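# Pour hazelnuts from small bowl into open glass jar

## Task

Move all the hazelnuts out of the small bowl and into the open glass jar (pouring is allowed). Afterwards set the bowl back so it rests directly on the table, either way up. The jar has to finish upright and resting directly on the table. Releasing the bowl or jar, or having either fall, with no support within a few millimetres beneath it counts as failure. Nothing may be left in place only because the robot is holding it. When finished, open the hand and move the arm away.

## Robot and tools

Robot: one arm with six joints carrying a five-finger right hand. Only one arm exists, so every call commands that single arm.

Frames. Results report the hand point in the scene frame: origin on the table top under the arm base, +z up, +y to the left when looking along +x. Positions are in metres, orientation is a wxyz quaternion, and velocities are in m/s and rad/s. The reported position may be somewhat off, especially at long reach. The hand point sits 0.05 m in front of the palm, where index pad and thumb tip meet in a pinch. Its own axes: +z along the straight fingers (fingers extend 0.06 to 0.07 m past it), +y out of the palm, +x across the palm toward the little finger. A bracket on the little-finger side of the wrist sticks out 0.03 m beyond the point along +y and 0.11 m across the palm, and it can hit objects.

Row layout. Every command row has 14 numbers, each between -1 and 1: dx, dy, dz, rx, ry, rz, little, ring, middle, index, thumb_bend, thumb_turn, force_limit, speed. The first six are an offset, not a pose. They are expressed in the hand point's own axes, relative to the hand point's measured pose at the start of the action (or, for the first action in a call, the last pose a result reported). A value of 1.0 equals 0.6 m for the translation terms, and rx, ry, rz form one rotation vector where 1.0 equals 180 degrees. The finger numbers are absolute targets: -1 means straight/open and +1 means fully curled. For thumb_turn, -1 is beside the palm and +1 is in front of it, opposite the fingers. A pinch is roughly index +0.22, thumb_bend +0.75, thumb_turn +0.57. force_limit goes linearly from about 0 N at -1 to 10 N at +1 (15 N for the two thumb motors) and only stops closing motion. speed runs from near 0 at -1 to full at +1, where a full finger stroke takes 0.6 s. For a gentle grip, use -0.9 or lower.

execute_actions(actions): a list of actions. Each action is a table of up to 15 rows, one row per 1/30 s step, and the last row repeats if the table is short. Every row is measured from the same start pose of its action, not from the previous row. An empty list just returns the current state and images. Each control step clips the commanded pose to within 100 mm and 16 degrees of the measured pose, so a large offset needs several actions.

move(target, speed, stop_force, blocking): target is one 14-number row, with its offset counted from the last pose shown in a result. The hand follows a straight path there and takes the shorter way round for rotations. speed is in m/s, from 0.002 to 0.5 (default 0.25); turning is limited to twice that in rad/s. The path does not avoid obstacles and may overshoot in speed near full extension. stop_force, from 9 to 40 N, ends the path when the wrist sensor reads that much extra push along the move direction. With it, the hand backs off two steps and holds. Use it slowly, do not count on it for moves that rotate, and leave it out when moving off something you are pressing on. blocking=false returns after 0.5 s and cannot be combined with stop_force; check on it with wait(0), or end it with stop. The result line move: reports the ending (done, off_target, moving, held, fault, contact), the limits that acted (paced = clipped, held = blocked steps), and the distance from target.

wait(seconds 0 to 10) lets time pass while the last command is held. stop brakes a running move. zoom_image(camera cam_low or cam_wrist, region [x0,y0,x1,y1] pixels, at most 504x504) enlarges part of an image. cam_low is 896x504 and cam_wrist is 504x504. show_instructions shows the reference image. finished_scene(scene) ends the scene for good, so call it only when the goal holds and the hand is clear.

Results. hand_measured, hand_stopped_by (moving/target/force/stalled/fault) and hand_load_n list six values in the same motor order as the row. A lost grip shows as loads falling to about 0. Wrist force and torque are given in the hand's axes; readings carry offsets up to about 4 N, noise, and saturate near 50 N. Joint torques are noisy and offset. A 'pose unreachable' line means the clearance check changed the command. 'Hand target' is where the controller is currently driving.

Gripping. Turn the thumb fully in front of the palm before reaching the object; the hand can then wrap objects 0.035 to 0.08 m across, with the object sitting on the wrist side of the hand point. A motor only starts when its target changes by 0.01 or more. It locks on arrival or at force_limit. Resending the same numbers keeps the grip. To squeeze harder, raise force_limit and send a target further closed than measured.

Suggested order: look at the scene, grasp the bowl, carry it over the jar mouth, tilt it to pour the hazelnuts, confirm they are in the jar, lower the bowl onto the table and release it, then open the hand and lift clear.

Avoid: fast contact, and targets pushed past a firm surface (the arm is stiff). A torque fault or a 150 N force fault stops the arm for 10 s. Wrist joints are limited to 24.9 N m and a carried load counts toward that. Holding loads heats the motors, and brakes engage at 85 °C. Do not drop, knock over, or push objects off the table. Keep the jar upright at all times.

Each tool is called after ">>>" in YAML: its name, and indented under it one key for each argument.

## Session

>>> execute_actions:
  actions: []

Scene clock: 0.00 s.
end_effector_position=(+0.4359, -0.0559, +0.1583) hand_measured=(-1.000, -1.000, -1.000, -1.000, -1.000, -1.000) hand_load_n=(+0.0, +0.0, +0.0, +0.0, +0.0, +0.0) hand_stopped_by=(target, target, target, target, target, target) hand_force_limit=0.00 hand_speed=-0.80 end_effector_quat_wxyz=(+0.011, -0.409, +0.913, -0.001) end_effector_velocity=(-0.000, -0.000, -0.000) end_effector_angular_velocity=(+0.000, +0.001, -0.000)
Joint positions: [-0.643 -0.511  1.598  0.627  1.263 -3.012]
Joint velocities: [-0.     0.001  0.    -0.     0.     0.   ]
Joint torques (N m, as the arm reports them, + toward a larger angle): no reading
Motor temperatures (°C, as the motors report them): [24 25 25 32 35 37]
Wrist force (N, on the end effector, along its own x y z axes, offset not removed): no reading
Wrist torque (N m, same axes, about the end effector's origin, offset not removed): no reading
Hand target: +0.436, -0.056, +0.158; +0.011, -0.409, +0.913, -0.001

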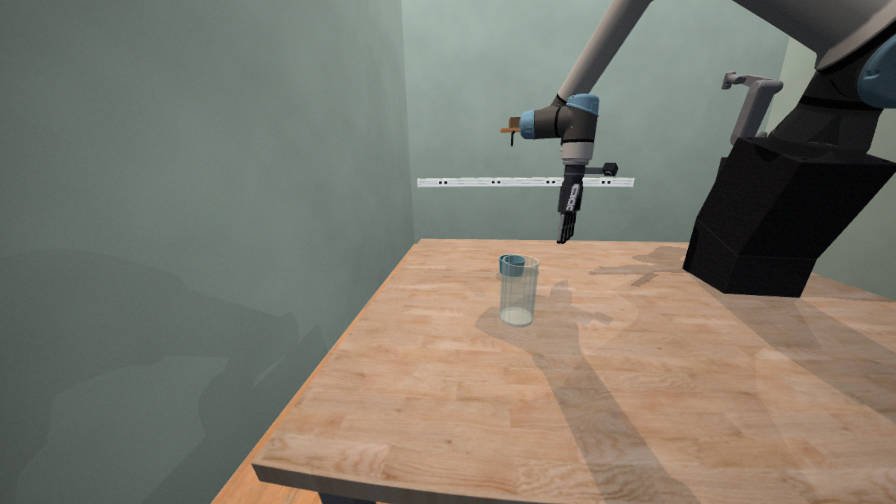

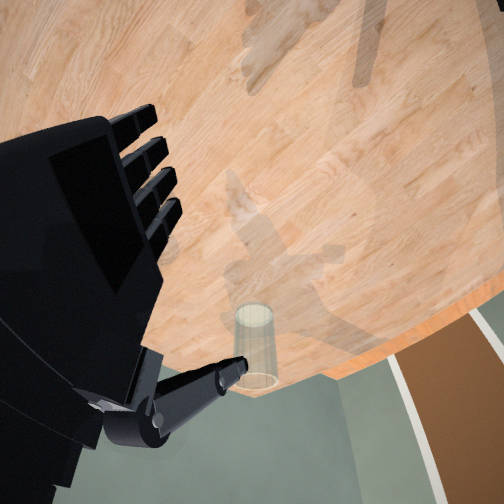

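>>> move:
  target: [-0.138,-0.247,0.068,0.248,-0.165,-0.345,-1,-1,-1,-1,-1,1,0,0]
  speed: 0.2

>>> zoom_image:
  camera: "cam_low"
  region: [430, 180, 630, 330]

Scene clock: 4.43 s.
end_effector_position=(+0.6025, -0.0925, +0.1210) hand_measured=(-1.000, -1.000, -1.000, -1.000, -1.000, +1.000) hand_load_n=(+0.0, +0.0, +0.0, +0.0, +0.0, +0.0) hand_stopped_by=(target, target, target, target, target, target) hand_force_limit=0.00 hand_speed=0.00 end_effector_quat_wxyz=(-0.371, +0.758, -0.483, +0.236) end_effector_velocity=(+0.001, -0.000, -0.001) end_effector_angular_velocity=(-0.000, -0.007, +0.009)
Joint positions: [-0.685 -0.423  1.516 -0.103  0.572 -3.731]
Joint velocities: [ 0.     0.004 -0.005 -0.003 -0.007 -0.005]
Joint torques (N m, as the arm reports them, + toward a larger angle): [-27.19 -35.36 -23.83  -0.36  -2.29  -2.33]
Motor temperatures (°C, as the motors report them): [24 25 25 32 35 37]
Wrist force (N, on the end effector, along its own x y z axes, offset not removed): [0.7 -0.8 1.2]
Wrist torque (N m, same axes, about the end effector's origin, offset not removed): [-0.21 -0.23 0.05]
Hand target: +0.603, -0.093, +0.121; -0.371, +0.758, -0.482, +0.236
Off the commanded pose: 0.000 m, 0 deg.
move: done

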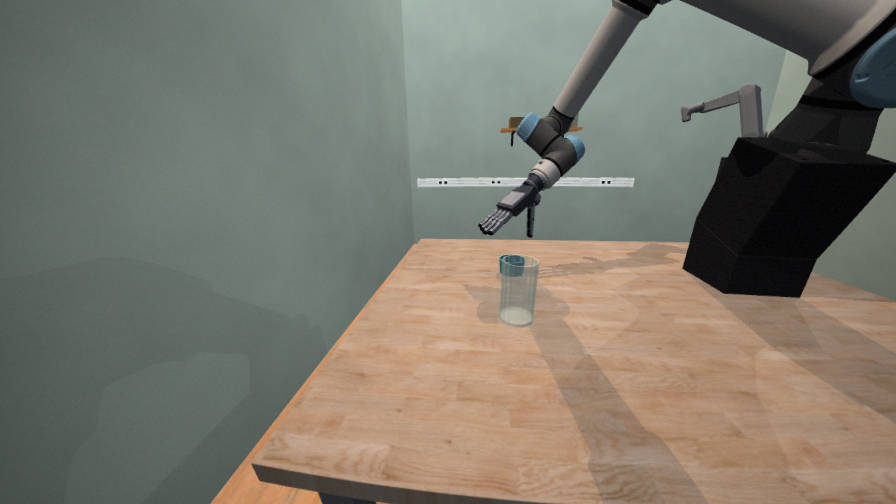

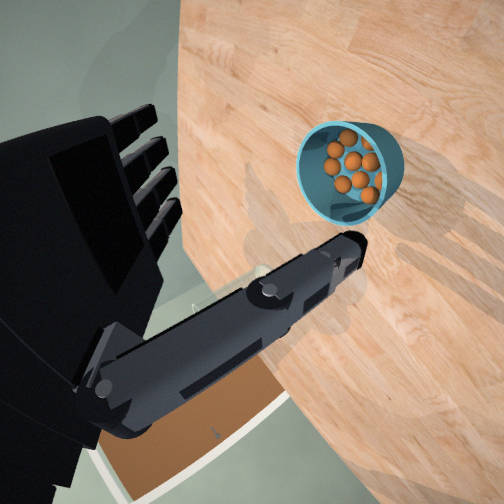

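Region (430, 180, 630, 330) of cam_low's 896x504 image, scaled by 2.520, with more detail than that image has; it fills the top 378 rows of this view, and the rest is white.

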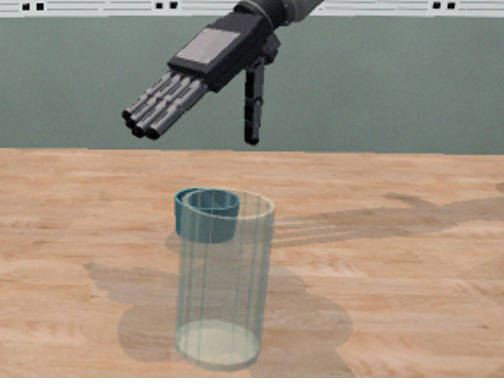

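>>> move:
  target: [0.008,0.1,0.078,0,0,0,-1,-1,-1,-1,-1,1,0,0]
  speed: 0.07

>>> zoom_image:
  camera: "cam_low"
  region: [430, 180, 630, 330]

Scene clock: 6.07 s.
end_effector_position=(+0.6046, -0.0967, +0.0450) hand_measured=(-1.000, -1.000, -1.000, -1.000, -1.000, +1.000) hand_load_n=(+0.0, +0.0, +0.0, +0.0, +0.0, +0.0) hand_stopped_by=(target, target, target, target, target, target) hand_force_limit=0.00 hand_speed=0.00 end_effector_quat_wxyz=(-0.371, +0.758, -0.483, +0.236) end_effector_velocity=(+0.000, -0.000, -0.002) end_effector_angular_velocity=(-0.000, +0.000, -0.001)
Joint positions: [-0.645 -0.281  1.448 -0.227  0.595 -3.671]
Joint velocities: [ 0.     0.003 -0.002 -0.002  0.001  0.002]
Joint torques (N m, as the arm reports them, + toward a larger angle): [ -3.74 -35.83 -22.18  -0.49   0.84   2.7 ]
Motor temperatures (°C, as the motors report them): [24 25 25 32 35 37]
Wrist force (N, on the end effector, along its own x y z axes, offset not removed): [-0.2 -0.8 0.7]
Wrist torque (N m, same axes, about the end effector's origin, offset not removed): [-0.12 -0.02 -0.14]
Hand target: +0.605, -0.097, +0.045; -0.371, +0.758, -0.483, +0.236
Off the commanded pose: 0.000 m, 0 deg.
move: done

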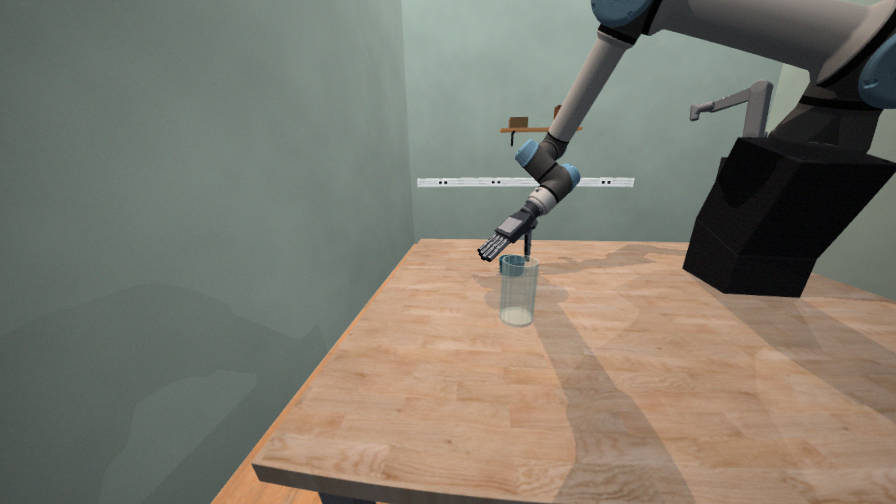

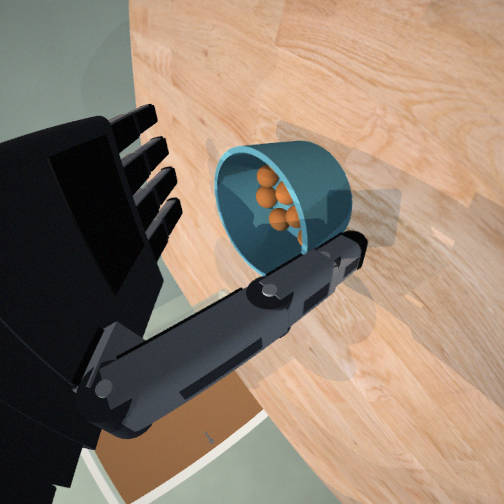

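Region (430, 180, 630, 330) of cam_low's 896x504 image, scaled by 2.520, with more detail than that image has; it fills the top 378 rows of this view, and the rest is white.

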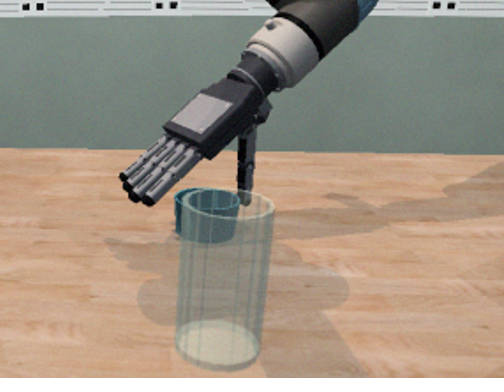

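Down to 0.03, slightly forward, then close.

>>> move:
  target: [0,0.016,0.02,0,0,0,-1,-0.6,-0.6,-0.6,-1,1,0,0]
  speed: 0.03

>>> move:
  target: [0,0,0,0,0,0,-1,-0.35,0.3,0.3,-0.3,1,0.3,-0.85]

>>> move:
  target: [0,0,0,0,0,0,-1,0.3,0.3,0.3,-0.3,1,-0.3,-0.85]

Scene clock: 7.03 s.
end_effector_position=(+0.6077, -0.0951, +0.0303) hand_measured=(-1.000, -0.600, -0.600, -0.600, -1.000, +1.000) hand_load_n=(+0.0, +0.0, +0.0, +0.0, +0.0, +0.0) hand_stopped_by=(target, target, target, target, target, target) hand_force_limit=0.00 hand_speed=0.00 end_effector_quat_wxyz=(-0.371, +0.758, -0.483, +0.236) end_effector_velocity=(+0.002, -0.000, -0.002) end_effector_angular_velocity=(-0.002, -0.002, +0.002)
Joint positions: [-0.63  -0.255  1.428 -0.251  0.604 -3.65 ]
Joint velocities: [ 0.003  0.004 -0.005 -0.004  0.001  0.003]
Joint torques (N m, as the arm reports them, + toward a larger angle): [ -4.18 -37.13 -21.14  -0.52   1.11   2.37]
Motor temperatures (°C, as the motors report them): [24 25 25 32 35 37]
Wrist force (N, on the end effector, along its own x y z axes, offset not removed): [1.0 0.1 1.8]
Wrist torque (N m, same axes, about the end effector's origin, offset not removed): [0.00 -0.31 0.07]
Hand target: +0.608, -0.095, +0.030; -0.371, +0.758, -0.483, +0.236
Off the commanded pose: 0.000 m, 0 deg.
move: done

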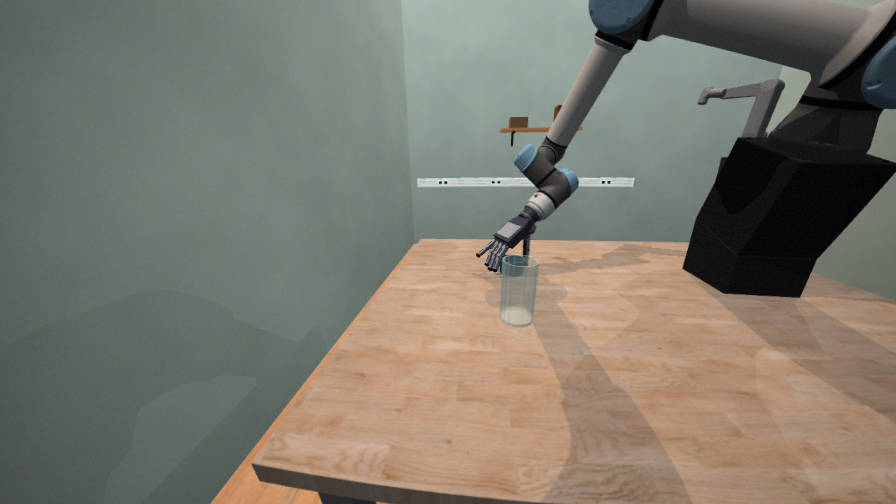

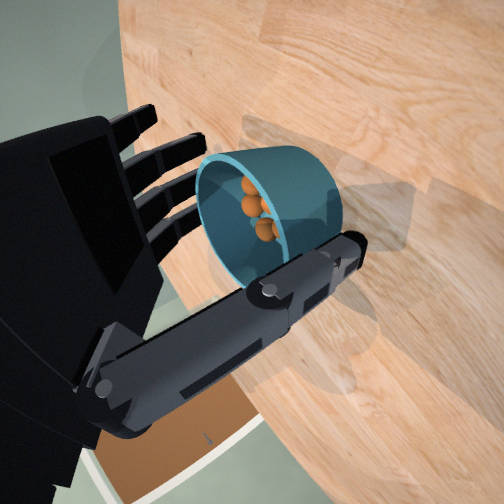

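Scene clock: 8.97 s.
end_effector_position=(+0.6077, -0.0951, +0.0303) hand_measured=(-1.000, -0.350, -0.246, -0.228, -0.760, +1.000) hand_load_n=(+0.0, +0.0, +7.0, +8.5, +9.5, +0.0) hand_stopped_by=(target, target, force, force, force, target) hand_force_limit=0.30 hand_speed=-0.85 end_effector_quat_wxyz=(-0.371, +0.758, -0.483, +0.236) end_effector_velocity=(-0.000, +0.000, -0.000) end_effector_angular_velocity=(+0.001, +0.001, -0.000)
Joint positions: [-0.63  -0.255  1.428 -0.251  0.604 -3.65 ]
Joint velocities: [ 0.     0.     0.001 -0.    -0.     0.   ]
Joint torques (N m, as the arm reports them, + toward a larger angle): [-28.15 -50.12   1.4    2.59  -1.63  -2.42]
Motor temperatures (°C, as the motors report them): [24 25 25 32 35 37]
Wrist force (N, on the end effector, along its own x y z axes, offset not removed): [-0.6 0.0 1.8]
Wrist torque (N m, same axes, about the end effector's origin, offset not removed): [-0.08 -0.08 0.01]
Hand target: +0.608, -0.095, +0.030; -0.371, +0.758, -0.483, +0.236
Off the commanded pose: 0.000 m, 0 deg.
move: done

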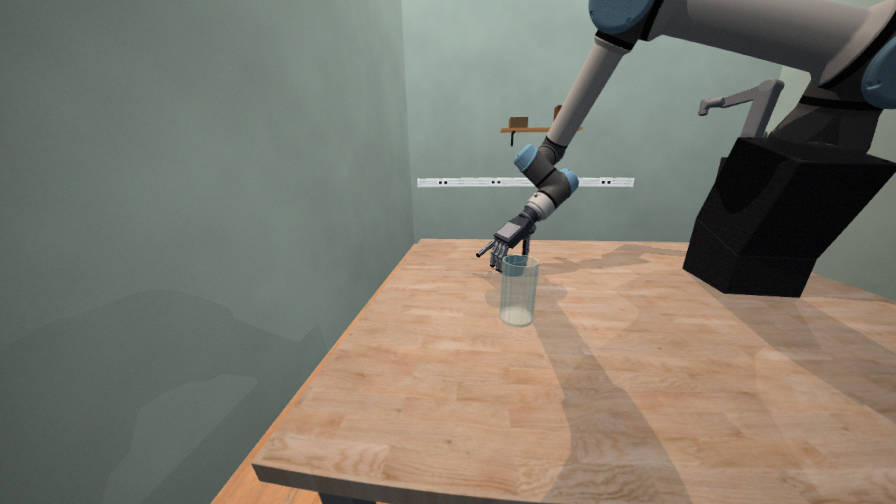

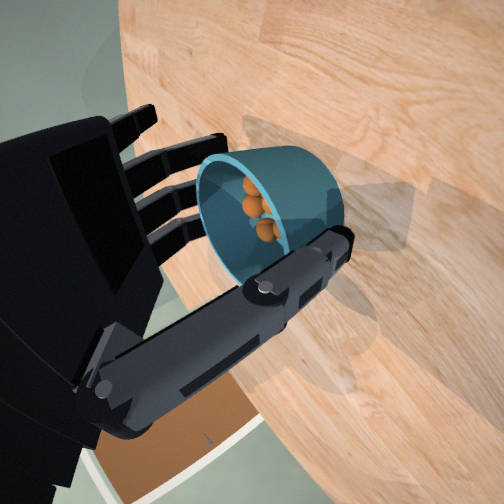

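Scene clock: 10.23 s.
end_effector_position=(+0.6077, -0.0951, +0.0303) hand_measured=(-1.000, -0.102, -0.246, -0.228, -0.760, +1.000) hand_load_n=(+0.0, +4.5, +6.0, +7.5, +10.5, +2.0) hand_stopped_by=(target, force, force, force, force, target) hand_force_limit=-0.30 hand_speed=-0.85 end_effector_quat_wxyz=(-0.371, +0.758, -0.483, +0.236) end_effector_velocity=(-0.000, -0.000, -0.000) end_effector_angular_velocity=(+0.000, +0.000, -0.000)
Joint positions: [-0.63  -0.255  1.428 -0.251  0.604 -3.65 ]
Joint velocities: [-0.     0.    -0.001  0.001  0.    -0.   ]
Joint torques (N m, as the arm reports them, + toward a larger angle): [-27.97 -50.69   1.24   2.56  -1.59  -2.24]
Motor temperatures (°C, as the motors report them): [24 25 25 32 35 37]
Wrist force (N, on the end effector, along its own x y z axes, offset not removed): [0.1 -0.3 0.4]
Wrist torque (N m, same axes, about the end effector's origin, offset not removed): [0.03 -0.02 0.07]
Hand target: +0.608, -0.095, +0.030; -0.371, +0.758, -0.483, +0.236
Off the commanded pose: 0.000 m, 0 deg.
move: done

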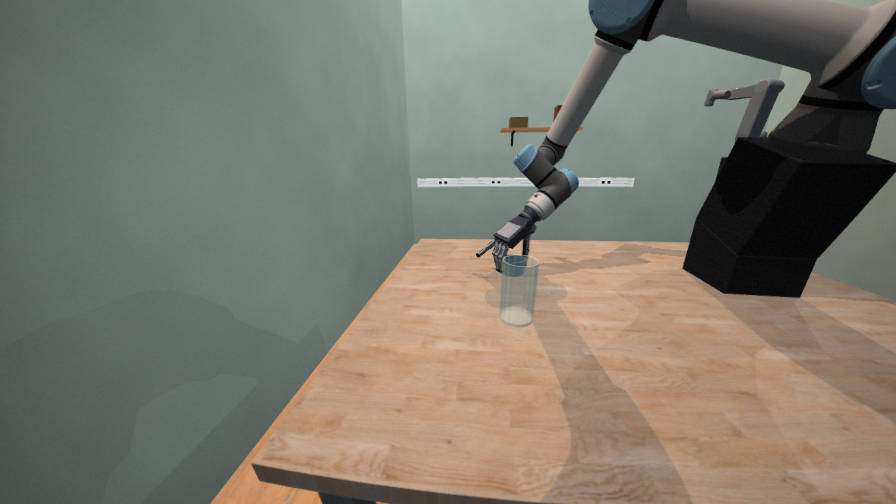

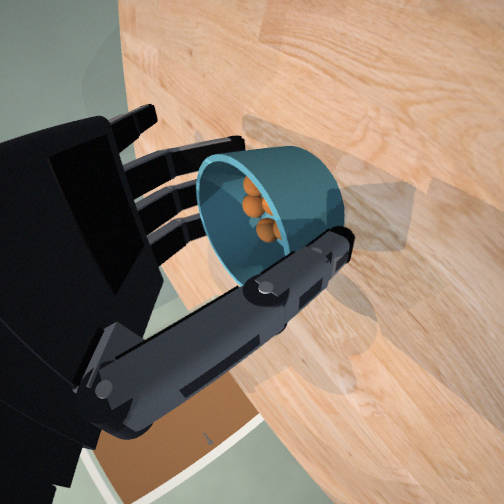

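>>> move:
  target: [-0.133,-0.275,-0.108,0,0,0,-1,0.3,0.3,0.3,-0.3,1,-0.3,-0.85]
  speed: 0.12

>>> move:
  target: [-0.175,-0.103,0.132,0,0.222,-0.285,-1,0.3,0.3,0.3,-0.3,1,-0.3,-0.85]
  speed: 0.15

>>> zoom_image:
  camera: "cam_low"
  region: [410, 160, 650, 340]

Scene clock: 12.57 s.
end_effector_position=(+0.6196, -0.0020, +0.2003) hand_measured=(-1.000, -0.102, -0.246, -0.228, -0.760, +1.000) hand_load_n=(+0.0, +5.0, +6.0, +7.5, +10.5, +2.0) hand_stopped_by=(target, force, force, force, force, target) hand_force_limit=-0.30 hand_speed=-0.85 end_effector_quat_wxyz=(-0.371, +0.758, -0.483, +0.236) end_effector_velocity=(+0.000, +0.000, +0.002) end_effector_angular_velocity=(+0.000, +0.000, -0.001)
Joint positions: [-0.564 -0.672  1.638 -0.115  0.646 -3.562]
Joint velocities: [-0.    -0.004  0.001  0.003  0.001  0.001]
Joint torques (N m, as the arm reports them, + toward a larger angle): [ -3.41 -46.41  -0.78   2.49   0.71   2.49]
Motor temperatures (°C, as the motors report them): [24 25 25 32 35 37]
Wrist force (N, on the end effector, along its own x y z axes, offset not removed): [-0.2 1.4 1.4]
Wrist torque (N m, same axes, about the end effector's origin, offset not removed): [0.05 -0.05 0.05]
Hand target: +0.620, -0.002, +0.201; -0.371, +0.758, -0.483, +0.236
Off the commanded pose: 0.000 m, 0 deg.
move: done

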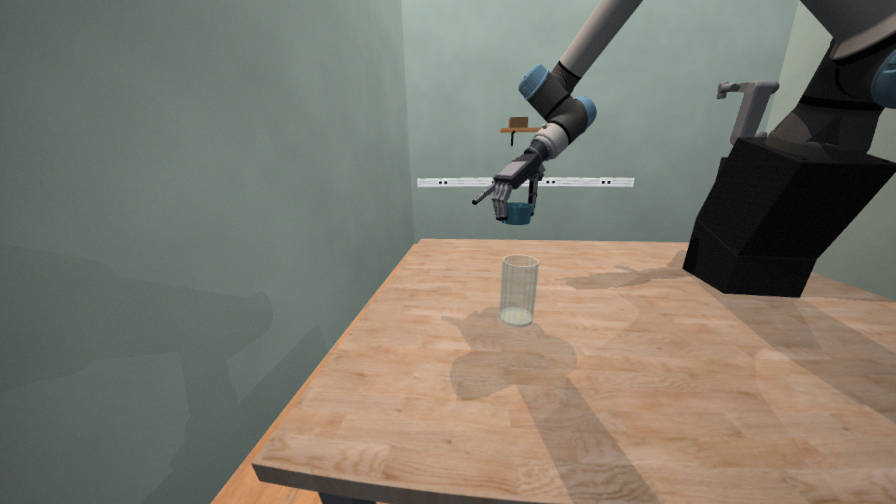

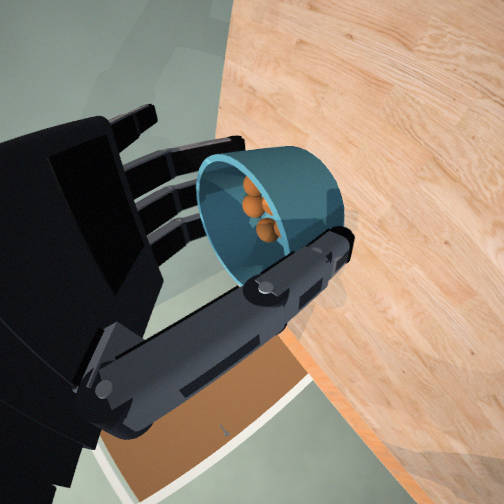

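Scene clock: 16.80 s.
end_effector_position=(+0.6661, +0.1357, +0.2009) hand_measured=(-1.000, -0.102, -0.246, -0.228, -0.760, +1.000) hand_load_n=(+0.0, +4.5, +6.0, +7.5, +10.5, +2.5) hand_stopped_by=(target, force, force, force, force, target) hand_force_limit=-0.30 hand_speed=-0.85 end_effector_quat_wxyz=(-0.053, +0.766, -0.209, +0.606) end_effector_velocity=(+0.001, +0.001, -0.000) end_effector_angular_velocity=(-0.009, -0.004, -0.001)
Joint positions: [ 0.116 -0.832  1.802 -0.685  1.826 -3.944]
Joint velocities: [ 0.005  0.004 -0.003 -0.004  0.009 -0.007]
Joint torques (N m, as the arm reports them, + toward a larger angle): [  0.72 -31.03 -24.03  -1.98   2.31  -2.27]
Motor temperatures (°C, as the motors report them): [24 25 25 32 35 37]
Wrist force (N, on the end effector, along its own x y z axes, offset not removed): [-1.7 0.2 0.5]
Wrist torque (N m, same axes, about the end effector's origin, offset not removed): [-0.02 0.15 0.04]
Hand target: +0.666, +0.136, +0.201; -0.053, +0.766, -0.209, +0.606
Off the commanded pose: 0.000 m, 0 deg.
move: done

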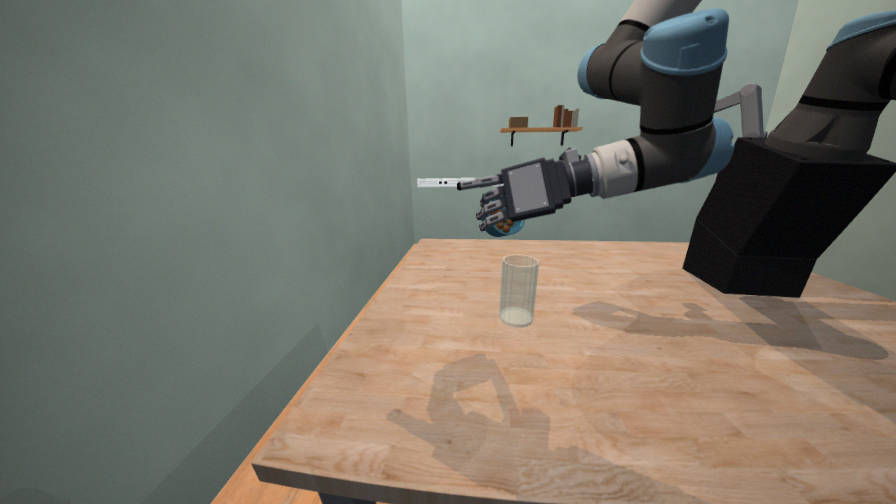

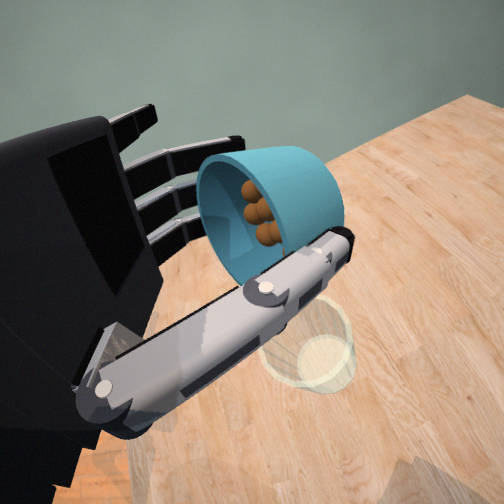

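Region (410, 160, 650, 340) of cam_low's 896x504 image, scaled by 2.100, with more detail than that image has; it fills the top 378 rows of this view, and the rest is white.

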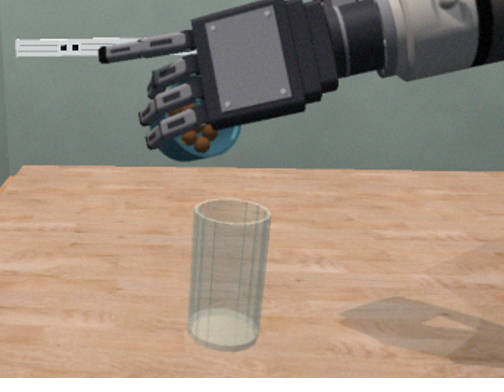

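>>> move:
  target: [-0.037,0.062,-0.015,0,0.034,-0.044,-1,0.3,0.3,0.3,-0.3,1,-0.3,-0.85]
  speed: 0.05

>>> zoom_image:
  camera: "cam_low"
  region: [410, 160, 650, 340]

>>> zoom_image:
  camera: "cam_wrist"
  region: [130, 200, 380, 450]

Scene clock: 19.13 s.
end_effector_position=(+0.6441, +0.1121, +0.1708) hand_measured=(-1.000, -0.102, -0.246, -0.228, -0.760, +1.000) hand_load_n=(+0.0, +4.5, +6.0, +7.5, +10.5, +2.5) hand_stopped_by=(target, force, force, force, force, target) hand_force_limit=-0.30 hand_speed=-0.85 end_effector_quat_wxyz=(-0.001, +0.745, -0.158, +0.648) end_effector_velocity=(-0.001, -0.002, -0.001) end_effector_angular_velocity=(-0.008, -0.004, -0.001)
Joint positions: [ 0.153 -0.74   1.872 -0.93   1.929 -4.098]
Joint velocities: [ 0.     0.005  0.002 -0.011  0.005 -0.008]
Joint torques (N m, as the arm reports them, + toward a larger angle): [ -0.27 -31.62   4.43  -2.09   1.99  -1.92]
Motor temperatures (°C, as the motors report them): [24 25 25 32 35 37]
Wrist force (N, on the end effector, along its own x y z axes, offset not removed): [-1.8 0.1 1.0]
Wrist torque (N m, same axes, about the end effector's origin, offset not removed): [-0.10 0.07 -0.12]
Hand target: +0.644, +0.112, +0.171; -0.000, +0.745, -0.158, +0.648
Off the commanded pose: 0.000 m, 0 deg.
move: done

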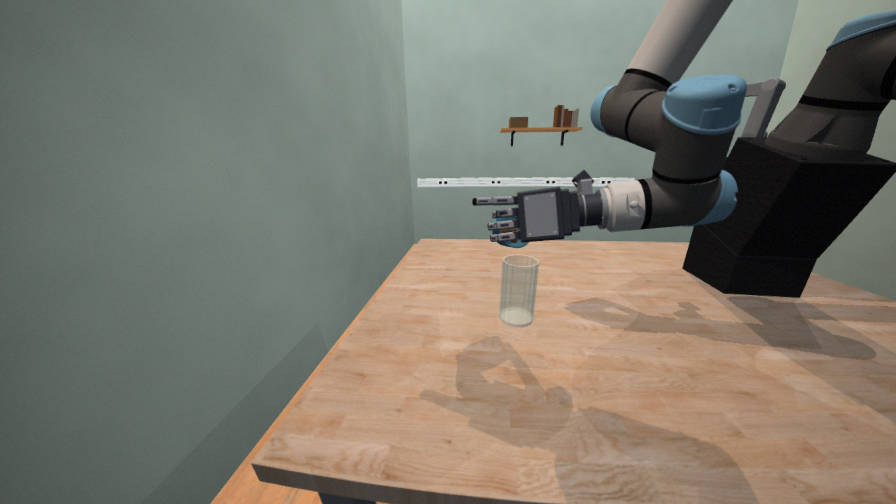

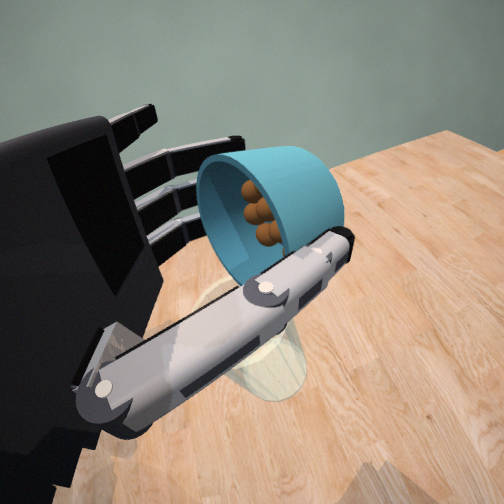

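Region (410, 160, 650, 340) of cam_low's 896x504 image, scaled by 2.100, with more detail than that image has; it fills the top 378 rows of this view, and the rest is white.

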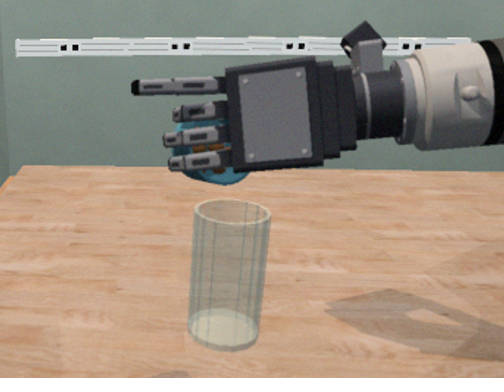

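Region (130, 200, 380, 450) of cam_wrist's 504x504 image, scaled by 2.016, with more detail than that image has.

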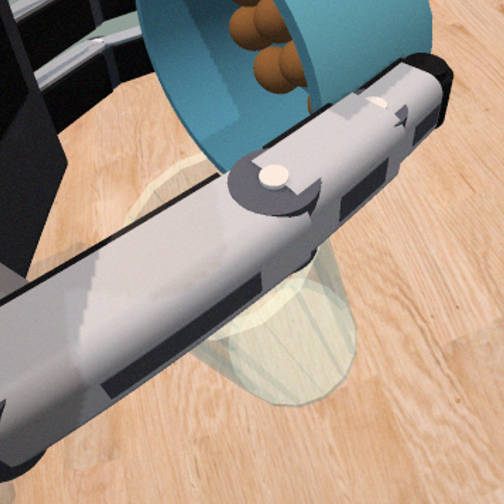

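>>> move:
  target: [-0.015,-0.005,-0.004,0,0.0855,-0.1095,-1,0.3,0.3,0.3,-0.3,1,-0.3,-0.85]
  speed: 0.04

>>> zoom_image:
  camera: "cam_low"
  region: [410, 160, 650, 340]

Scene clock: 24.97 s.
end_effector_position=(+0.6414, +0.1175, +0.1630) hand_measured=(-1.000, -0.102, -0.246, -0.228, -0.760, +1.000) hand_load_n=(+0.0, +4.5, +6.0, +7.5, +10.5, +2.5) hand_stopped_by=(target, force, force, force, force, target) hand_force_limit=-0.30 hand_speed=-0.85 end_effector_quat_wxyz=(+0.131, +0.668, -0.028, +0.732) end_effector_velocity=(+0.001, +0.000, +0.000) end_effector_angular_velocity=(-0.010, -0.007, -0.000)
Joint positions: [ 0.26  -0.56   1.836 -1.347  2.138 -4.559]
Joint velocities: [ 0.001  0.006 -0.004 -0.012  0.003 -0.013]
Joint torques (N m, as the arm reports them, + toward a larger angle): [ -0.74 -32.63 -17.84  -2.97   1.85  -2.33]
Motor temperatures (°C, as the motors report them): [24 25 25 32 35 37]
Wrist force (N, on the end effector, along its own x y z axes, offset not removed): [-0.6 -1.1 0.9]
Wrist torque (N m, same axes, about the end effector's origin, offset not removed): [-0.19 -0.01 0.03]
Hand target: +0.641, +0.118, +0.163; +0.131, +0.668, -0.028, +0.732
Off the commanded pose: 0.000 m, 0 deg.
move: done

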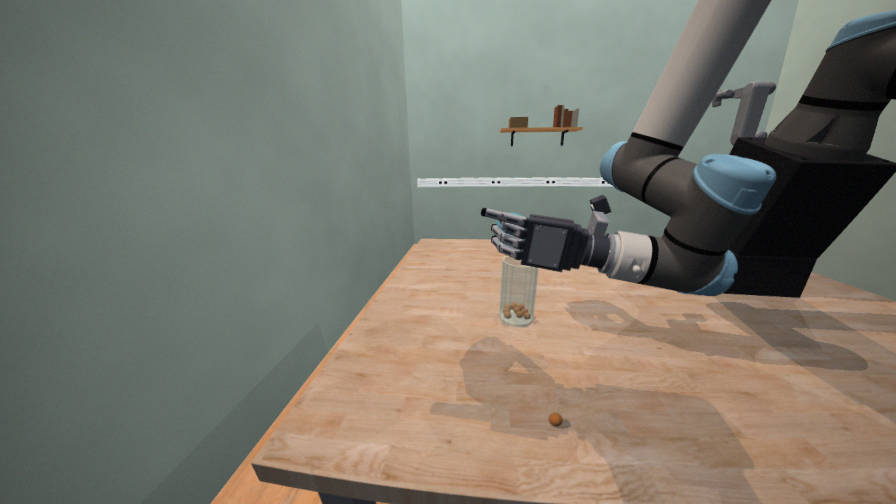

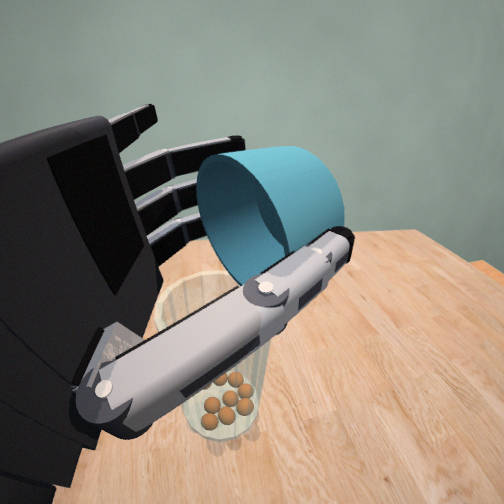

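Region (410, 160, 650, 340) of cam_low's 896x504 image, scaled by 2.100, with more detail than that image has; it fills the top 378 rows of this view, and the rest is white.

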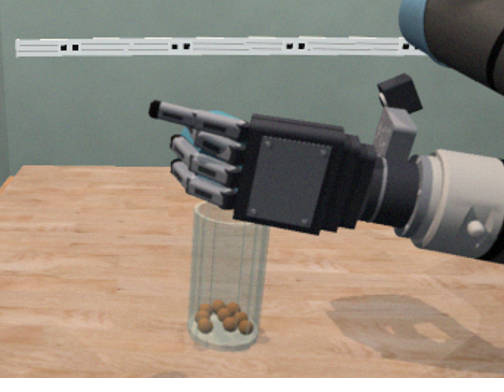

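>>> move:
  target: [0.07,0,0,0,-0.171,0.219,-1,0.3,0.3,0.3,-0.3,1,-0.3,-0.85]
  speed: 0.15

Scene clock: 28.40 s.
end_effector_position=(+0.6386, +0.1240, +0.2045) hand_measured=(-1.000, -0.102, -0.246, -0.228, -0.760, +1.000) hand_load_n=(+0.0, +4.5, +6.0, +7.5, +10.5, +2.5) hand_stopped_by=(target, force, force, force, force, target) hand_force_limit=-0.30 hand_speed=-0.85 end_effector_quat_wxyz=(-0.132, +0.787, -0.282, +0.533) end_effector_velocity=(-0.000, +0.000, +0.000) end_effector_angular_velocity=(+0.012, +0.007, +0.002)
Joint positions: [ 0.001 -0.916  1.882 -0.58   1.595 -3.76 ]
Joint velocities: [-0.005 -0.002 -0.001  0.008 -0.013  0.008]
Joint torques (N m, as the arm reports them, + toward a larger angle): [-25.17 -43.74 -20.64   1.12  -0.57   2.54]
Motor temperatures (°C, as the motors report them): [24 25 25 32 35 37]
Wrist force (N, on the end effector, along its own x y z axes, offset not removed): [-0.7 0.7 -0.2]
Wrist torque (N m, same axes, about the end effector's origin, offset not removed): [0.07 0.05 0.03]
Hand target: +0.639, +0.124, +0.205; -0.132, +0.787, -0.282, +0.533
Off the commanded pose: 0.000 m, 0 deg.
move: done

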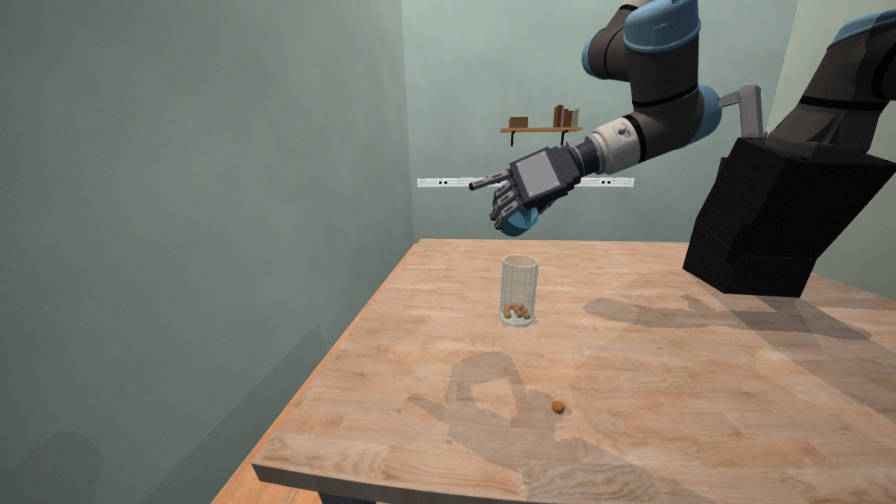

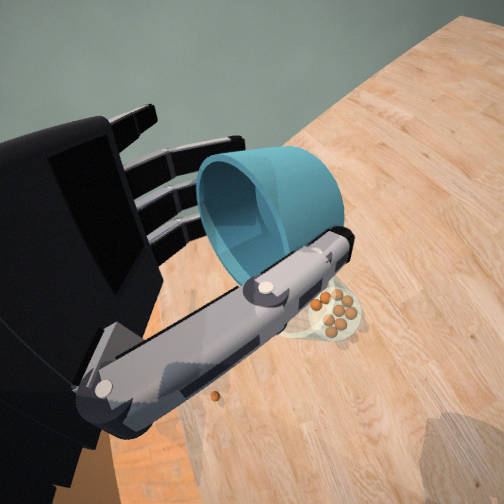

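>>> move:
  target: [0.128,0.357,0.0225,0,-0.171,0.219,-1,0.3,0.3,0.3,-0.3,1,-0.3,-0.85]
  speed: 0.15

>>> move:
  target: [0,0.144,0.113,0,0,0,-1,0.3,0.3,0.3,-0.3,1,-0.3,-0.85]
  speed: 0.1

Scene clock: 31.90 s.
end_effector_position=(+0.6072, -0.0947, +0.1487) hand_measured=(-1.000, -0.102, -0.246, -0.228, -0.760, +1.000) hand_load_n=(+0.0, +5.0, +6.0, +7.5, +10.5, +2.0) hand_stopped_by=(target, force, force, force, force, target) hand_force_limit=-0.30 hand_speed=-0.85 end_effector_quat_wxyz=(-0.370, +0.758, -0.483, +0.235) end_effector_velocity=(-0.000, -0.001, -0.001) end_effector_angular_velocity=(+0.006, +0.008, +0.005)
Joint positions: [-0.698 -0.463  1.507 -0.035  0.565 -3.754]
Joint velocities: [-0.002  0.011 -0.017  0.026 -0.006 -0.014]
Joint torques (N m, as the arm reports them, + toward a larger angle): [-27.36 -35.48 -21.47   3.05  -1.99  -1.85]
Motor temperatures (°C, as the motors report them): [24 25 25 32 35 37]
Wrist force (N, on the end effector, along its own x y z axes, offset not removed): [-1.2 1.1 1.3]
Wrist torque (N m, same axes, about the end effector's origin, offset not removed): [-0.01 0.07 -0.10]
Hand target: +0.607, -0.095, +0.149; -0.370, +0.758, -0.483, +0.235
Off the commanded pose: 0.000 m, 0 deg.
move: done

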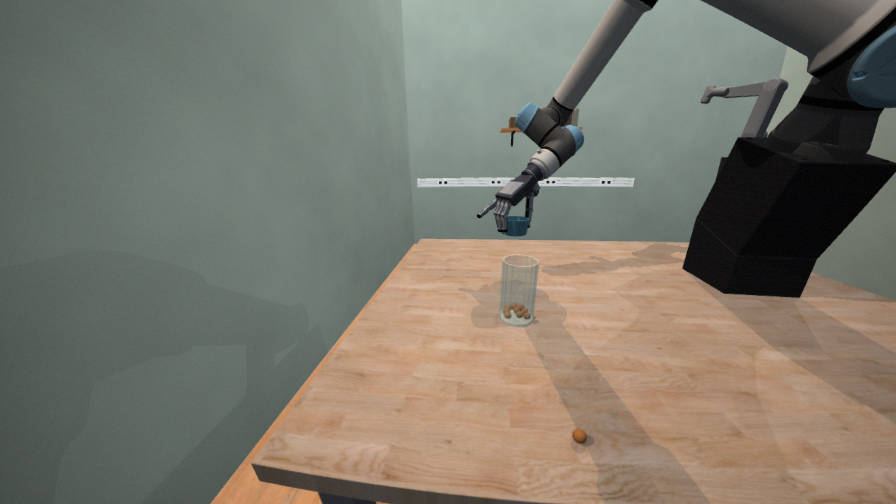

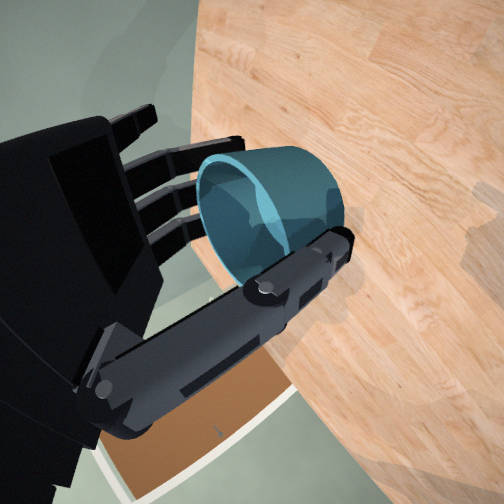

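Scene clock: 33.50 s.
end_effector_position=(+0.6074, -0.0943, +0.0390) hand_measured=(-1.000, -0.102, -0.246, -0.228, -0.760, +1.000) hand_load_n=(+0.0, +5.0, +6.0, +7.5, +10.5, +2.0) hand_stopped_by=(target, force, force, force, force, target) hand_force_limit=-0.30 hand_speed=-0.85 end_effector_quat_wxyz=(-0.370, +0.758, -0.483, +0.235) end_effector_velocity=(+0.001, -0.001, -0.001) end_effector_angular_velocity=(-0.001, -0.002, +0.000)
Joint positions: [-0.634 -0.271  1.437 -0.237  0.601 -3.658]
Joint velocities: [ 0.001  0.003 -0.004 -0.003  0.     0.002]
Joint torques (N m, as the arm reports them, + toward a larger angle): [ -5.36 -36.84 -22.26  -0.36   0.7    2.49]
Motor temperatures (°C, as the motors report them): [24 25 25 32 35 37]
Wrist force (N, on the end effector, along its own x y z axes, offset not removed): [0.9 1.5 1.6]
Wrist torque (N m, same axes, about the end effector's origin, offset not removed): [0.06 -0.25 0.05]
Hand target: +0.607, -0.094, +0.039; -0.370, +0.758, -0.483, +0.235
Off the commanded pose: 0.000 m, 0 deg.
move: done

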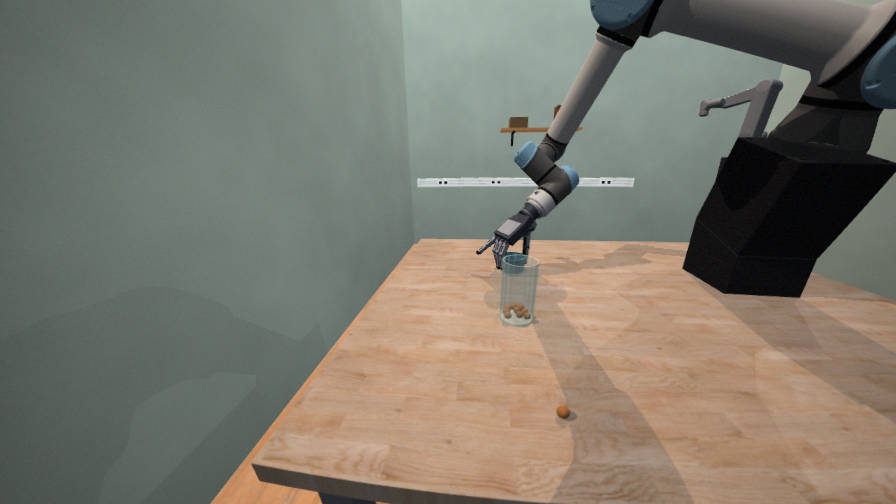

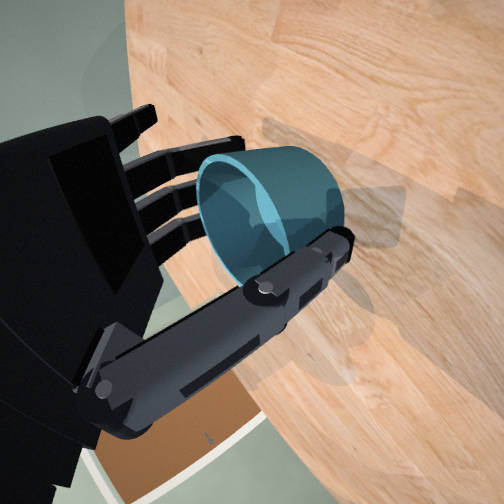

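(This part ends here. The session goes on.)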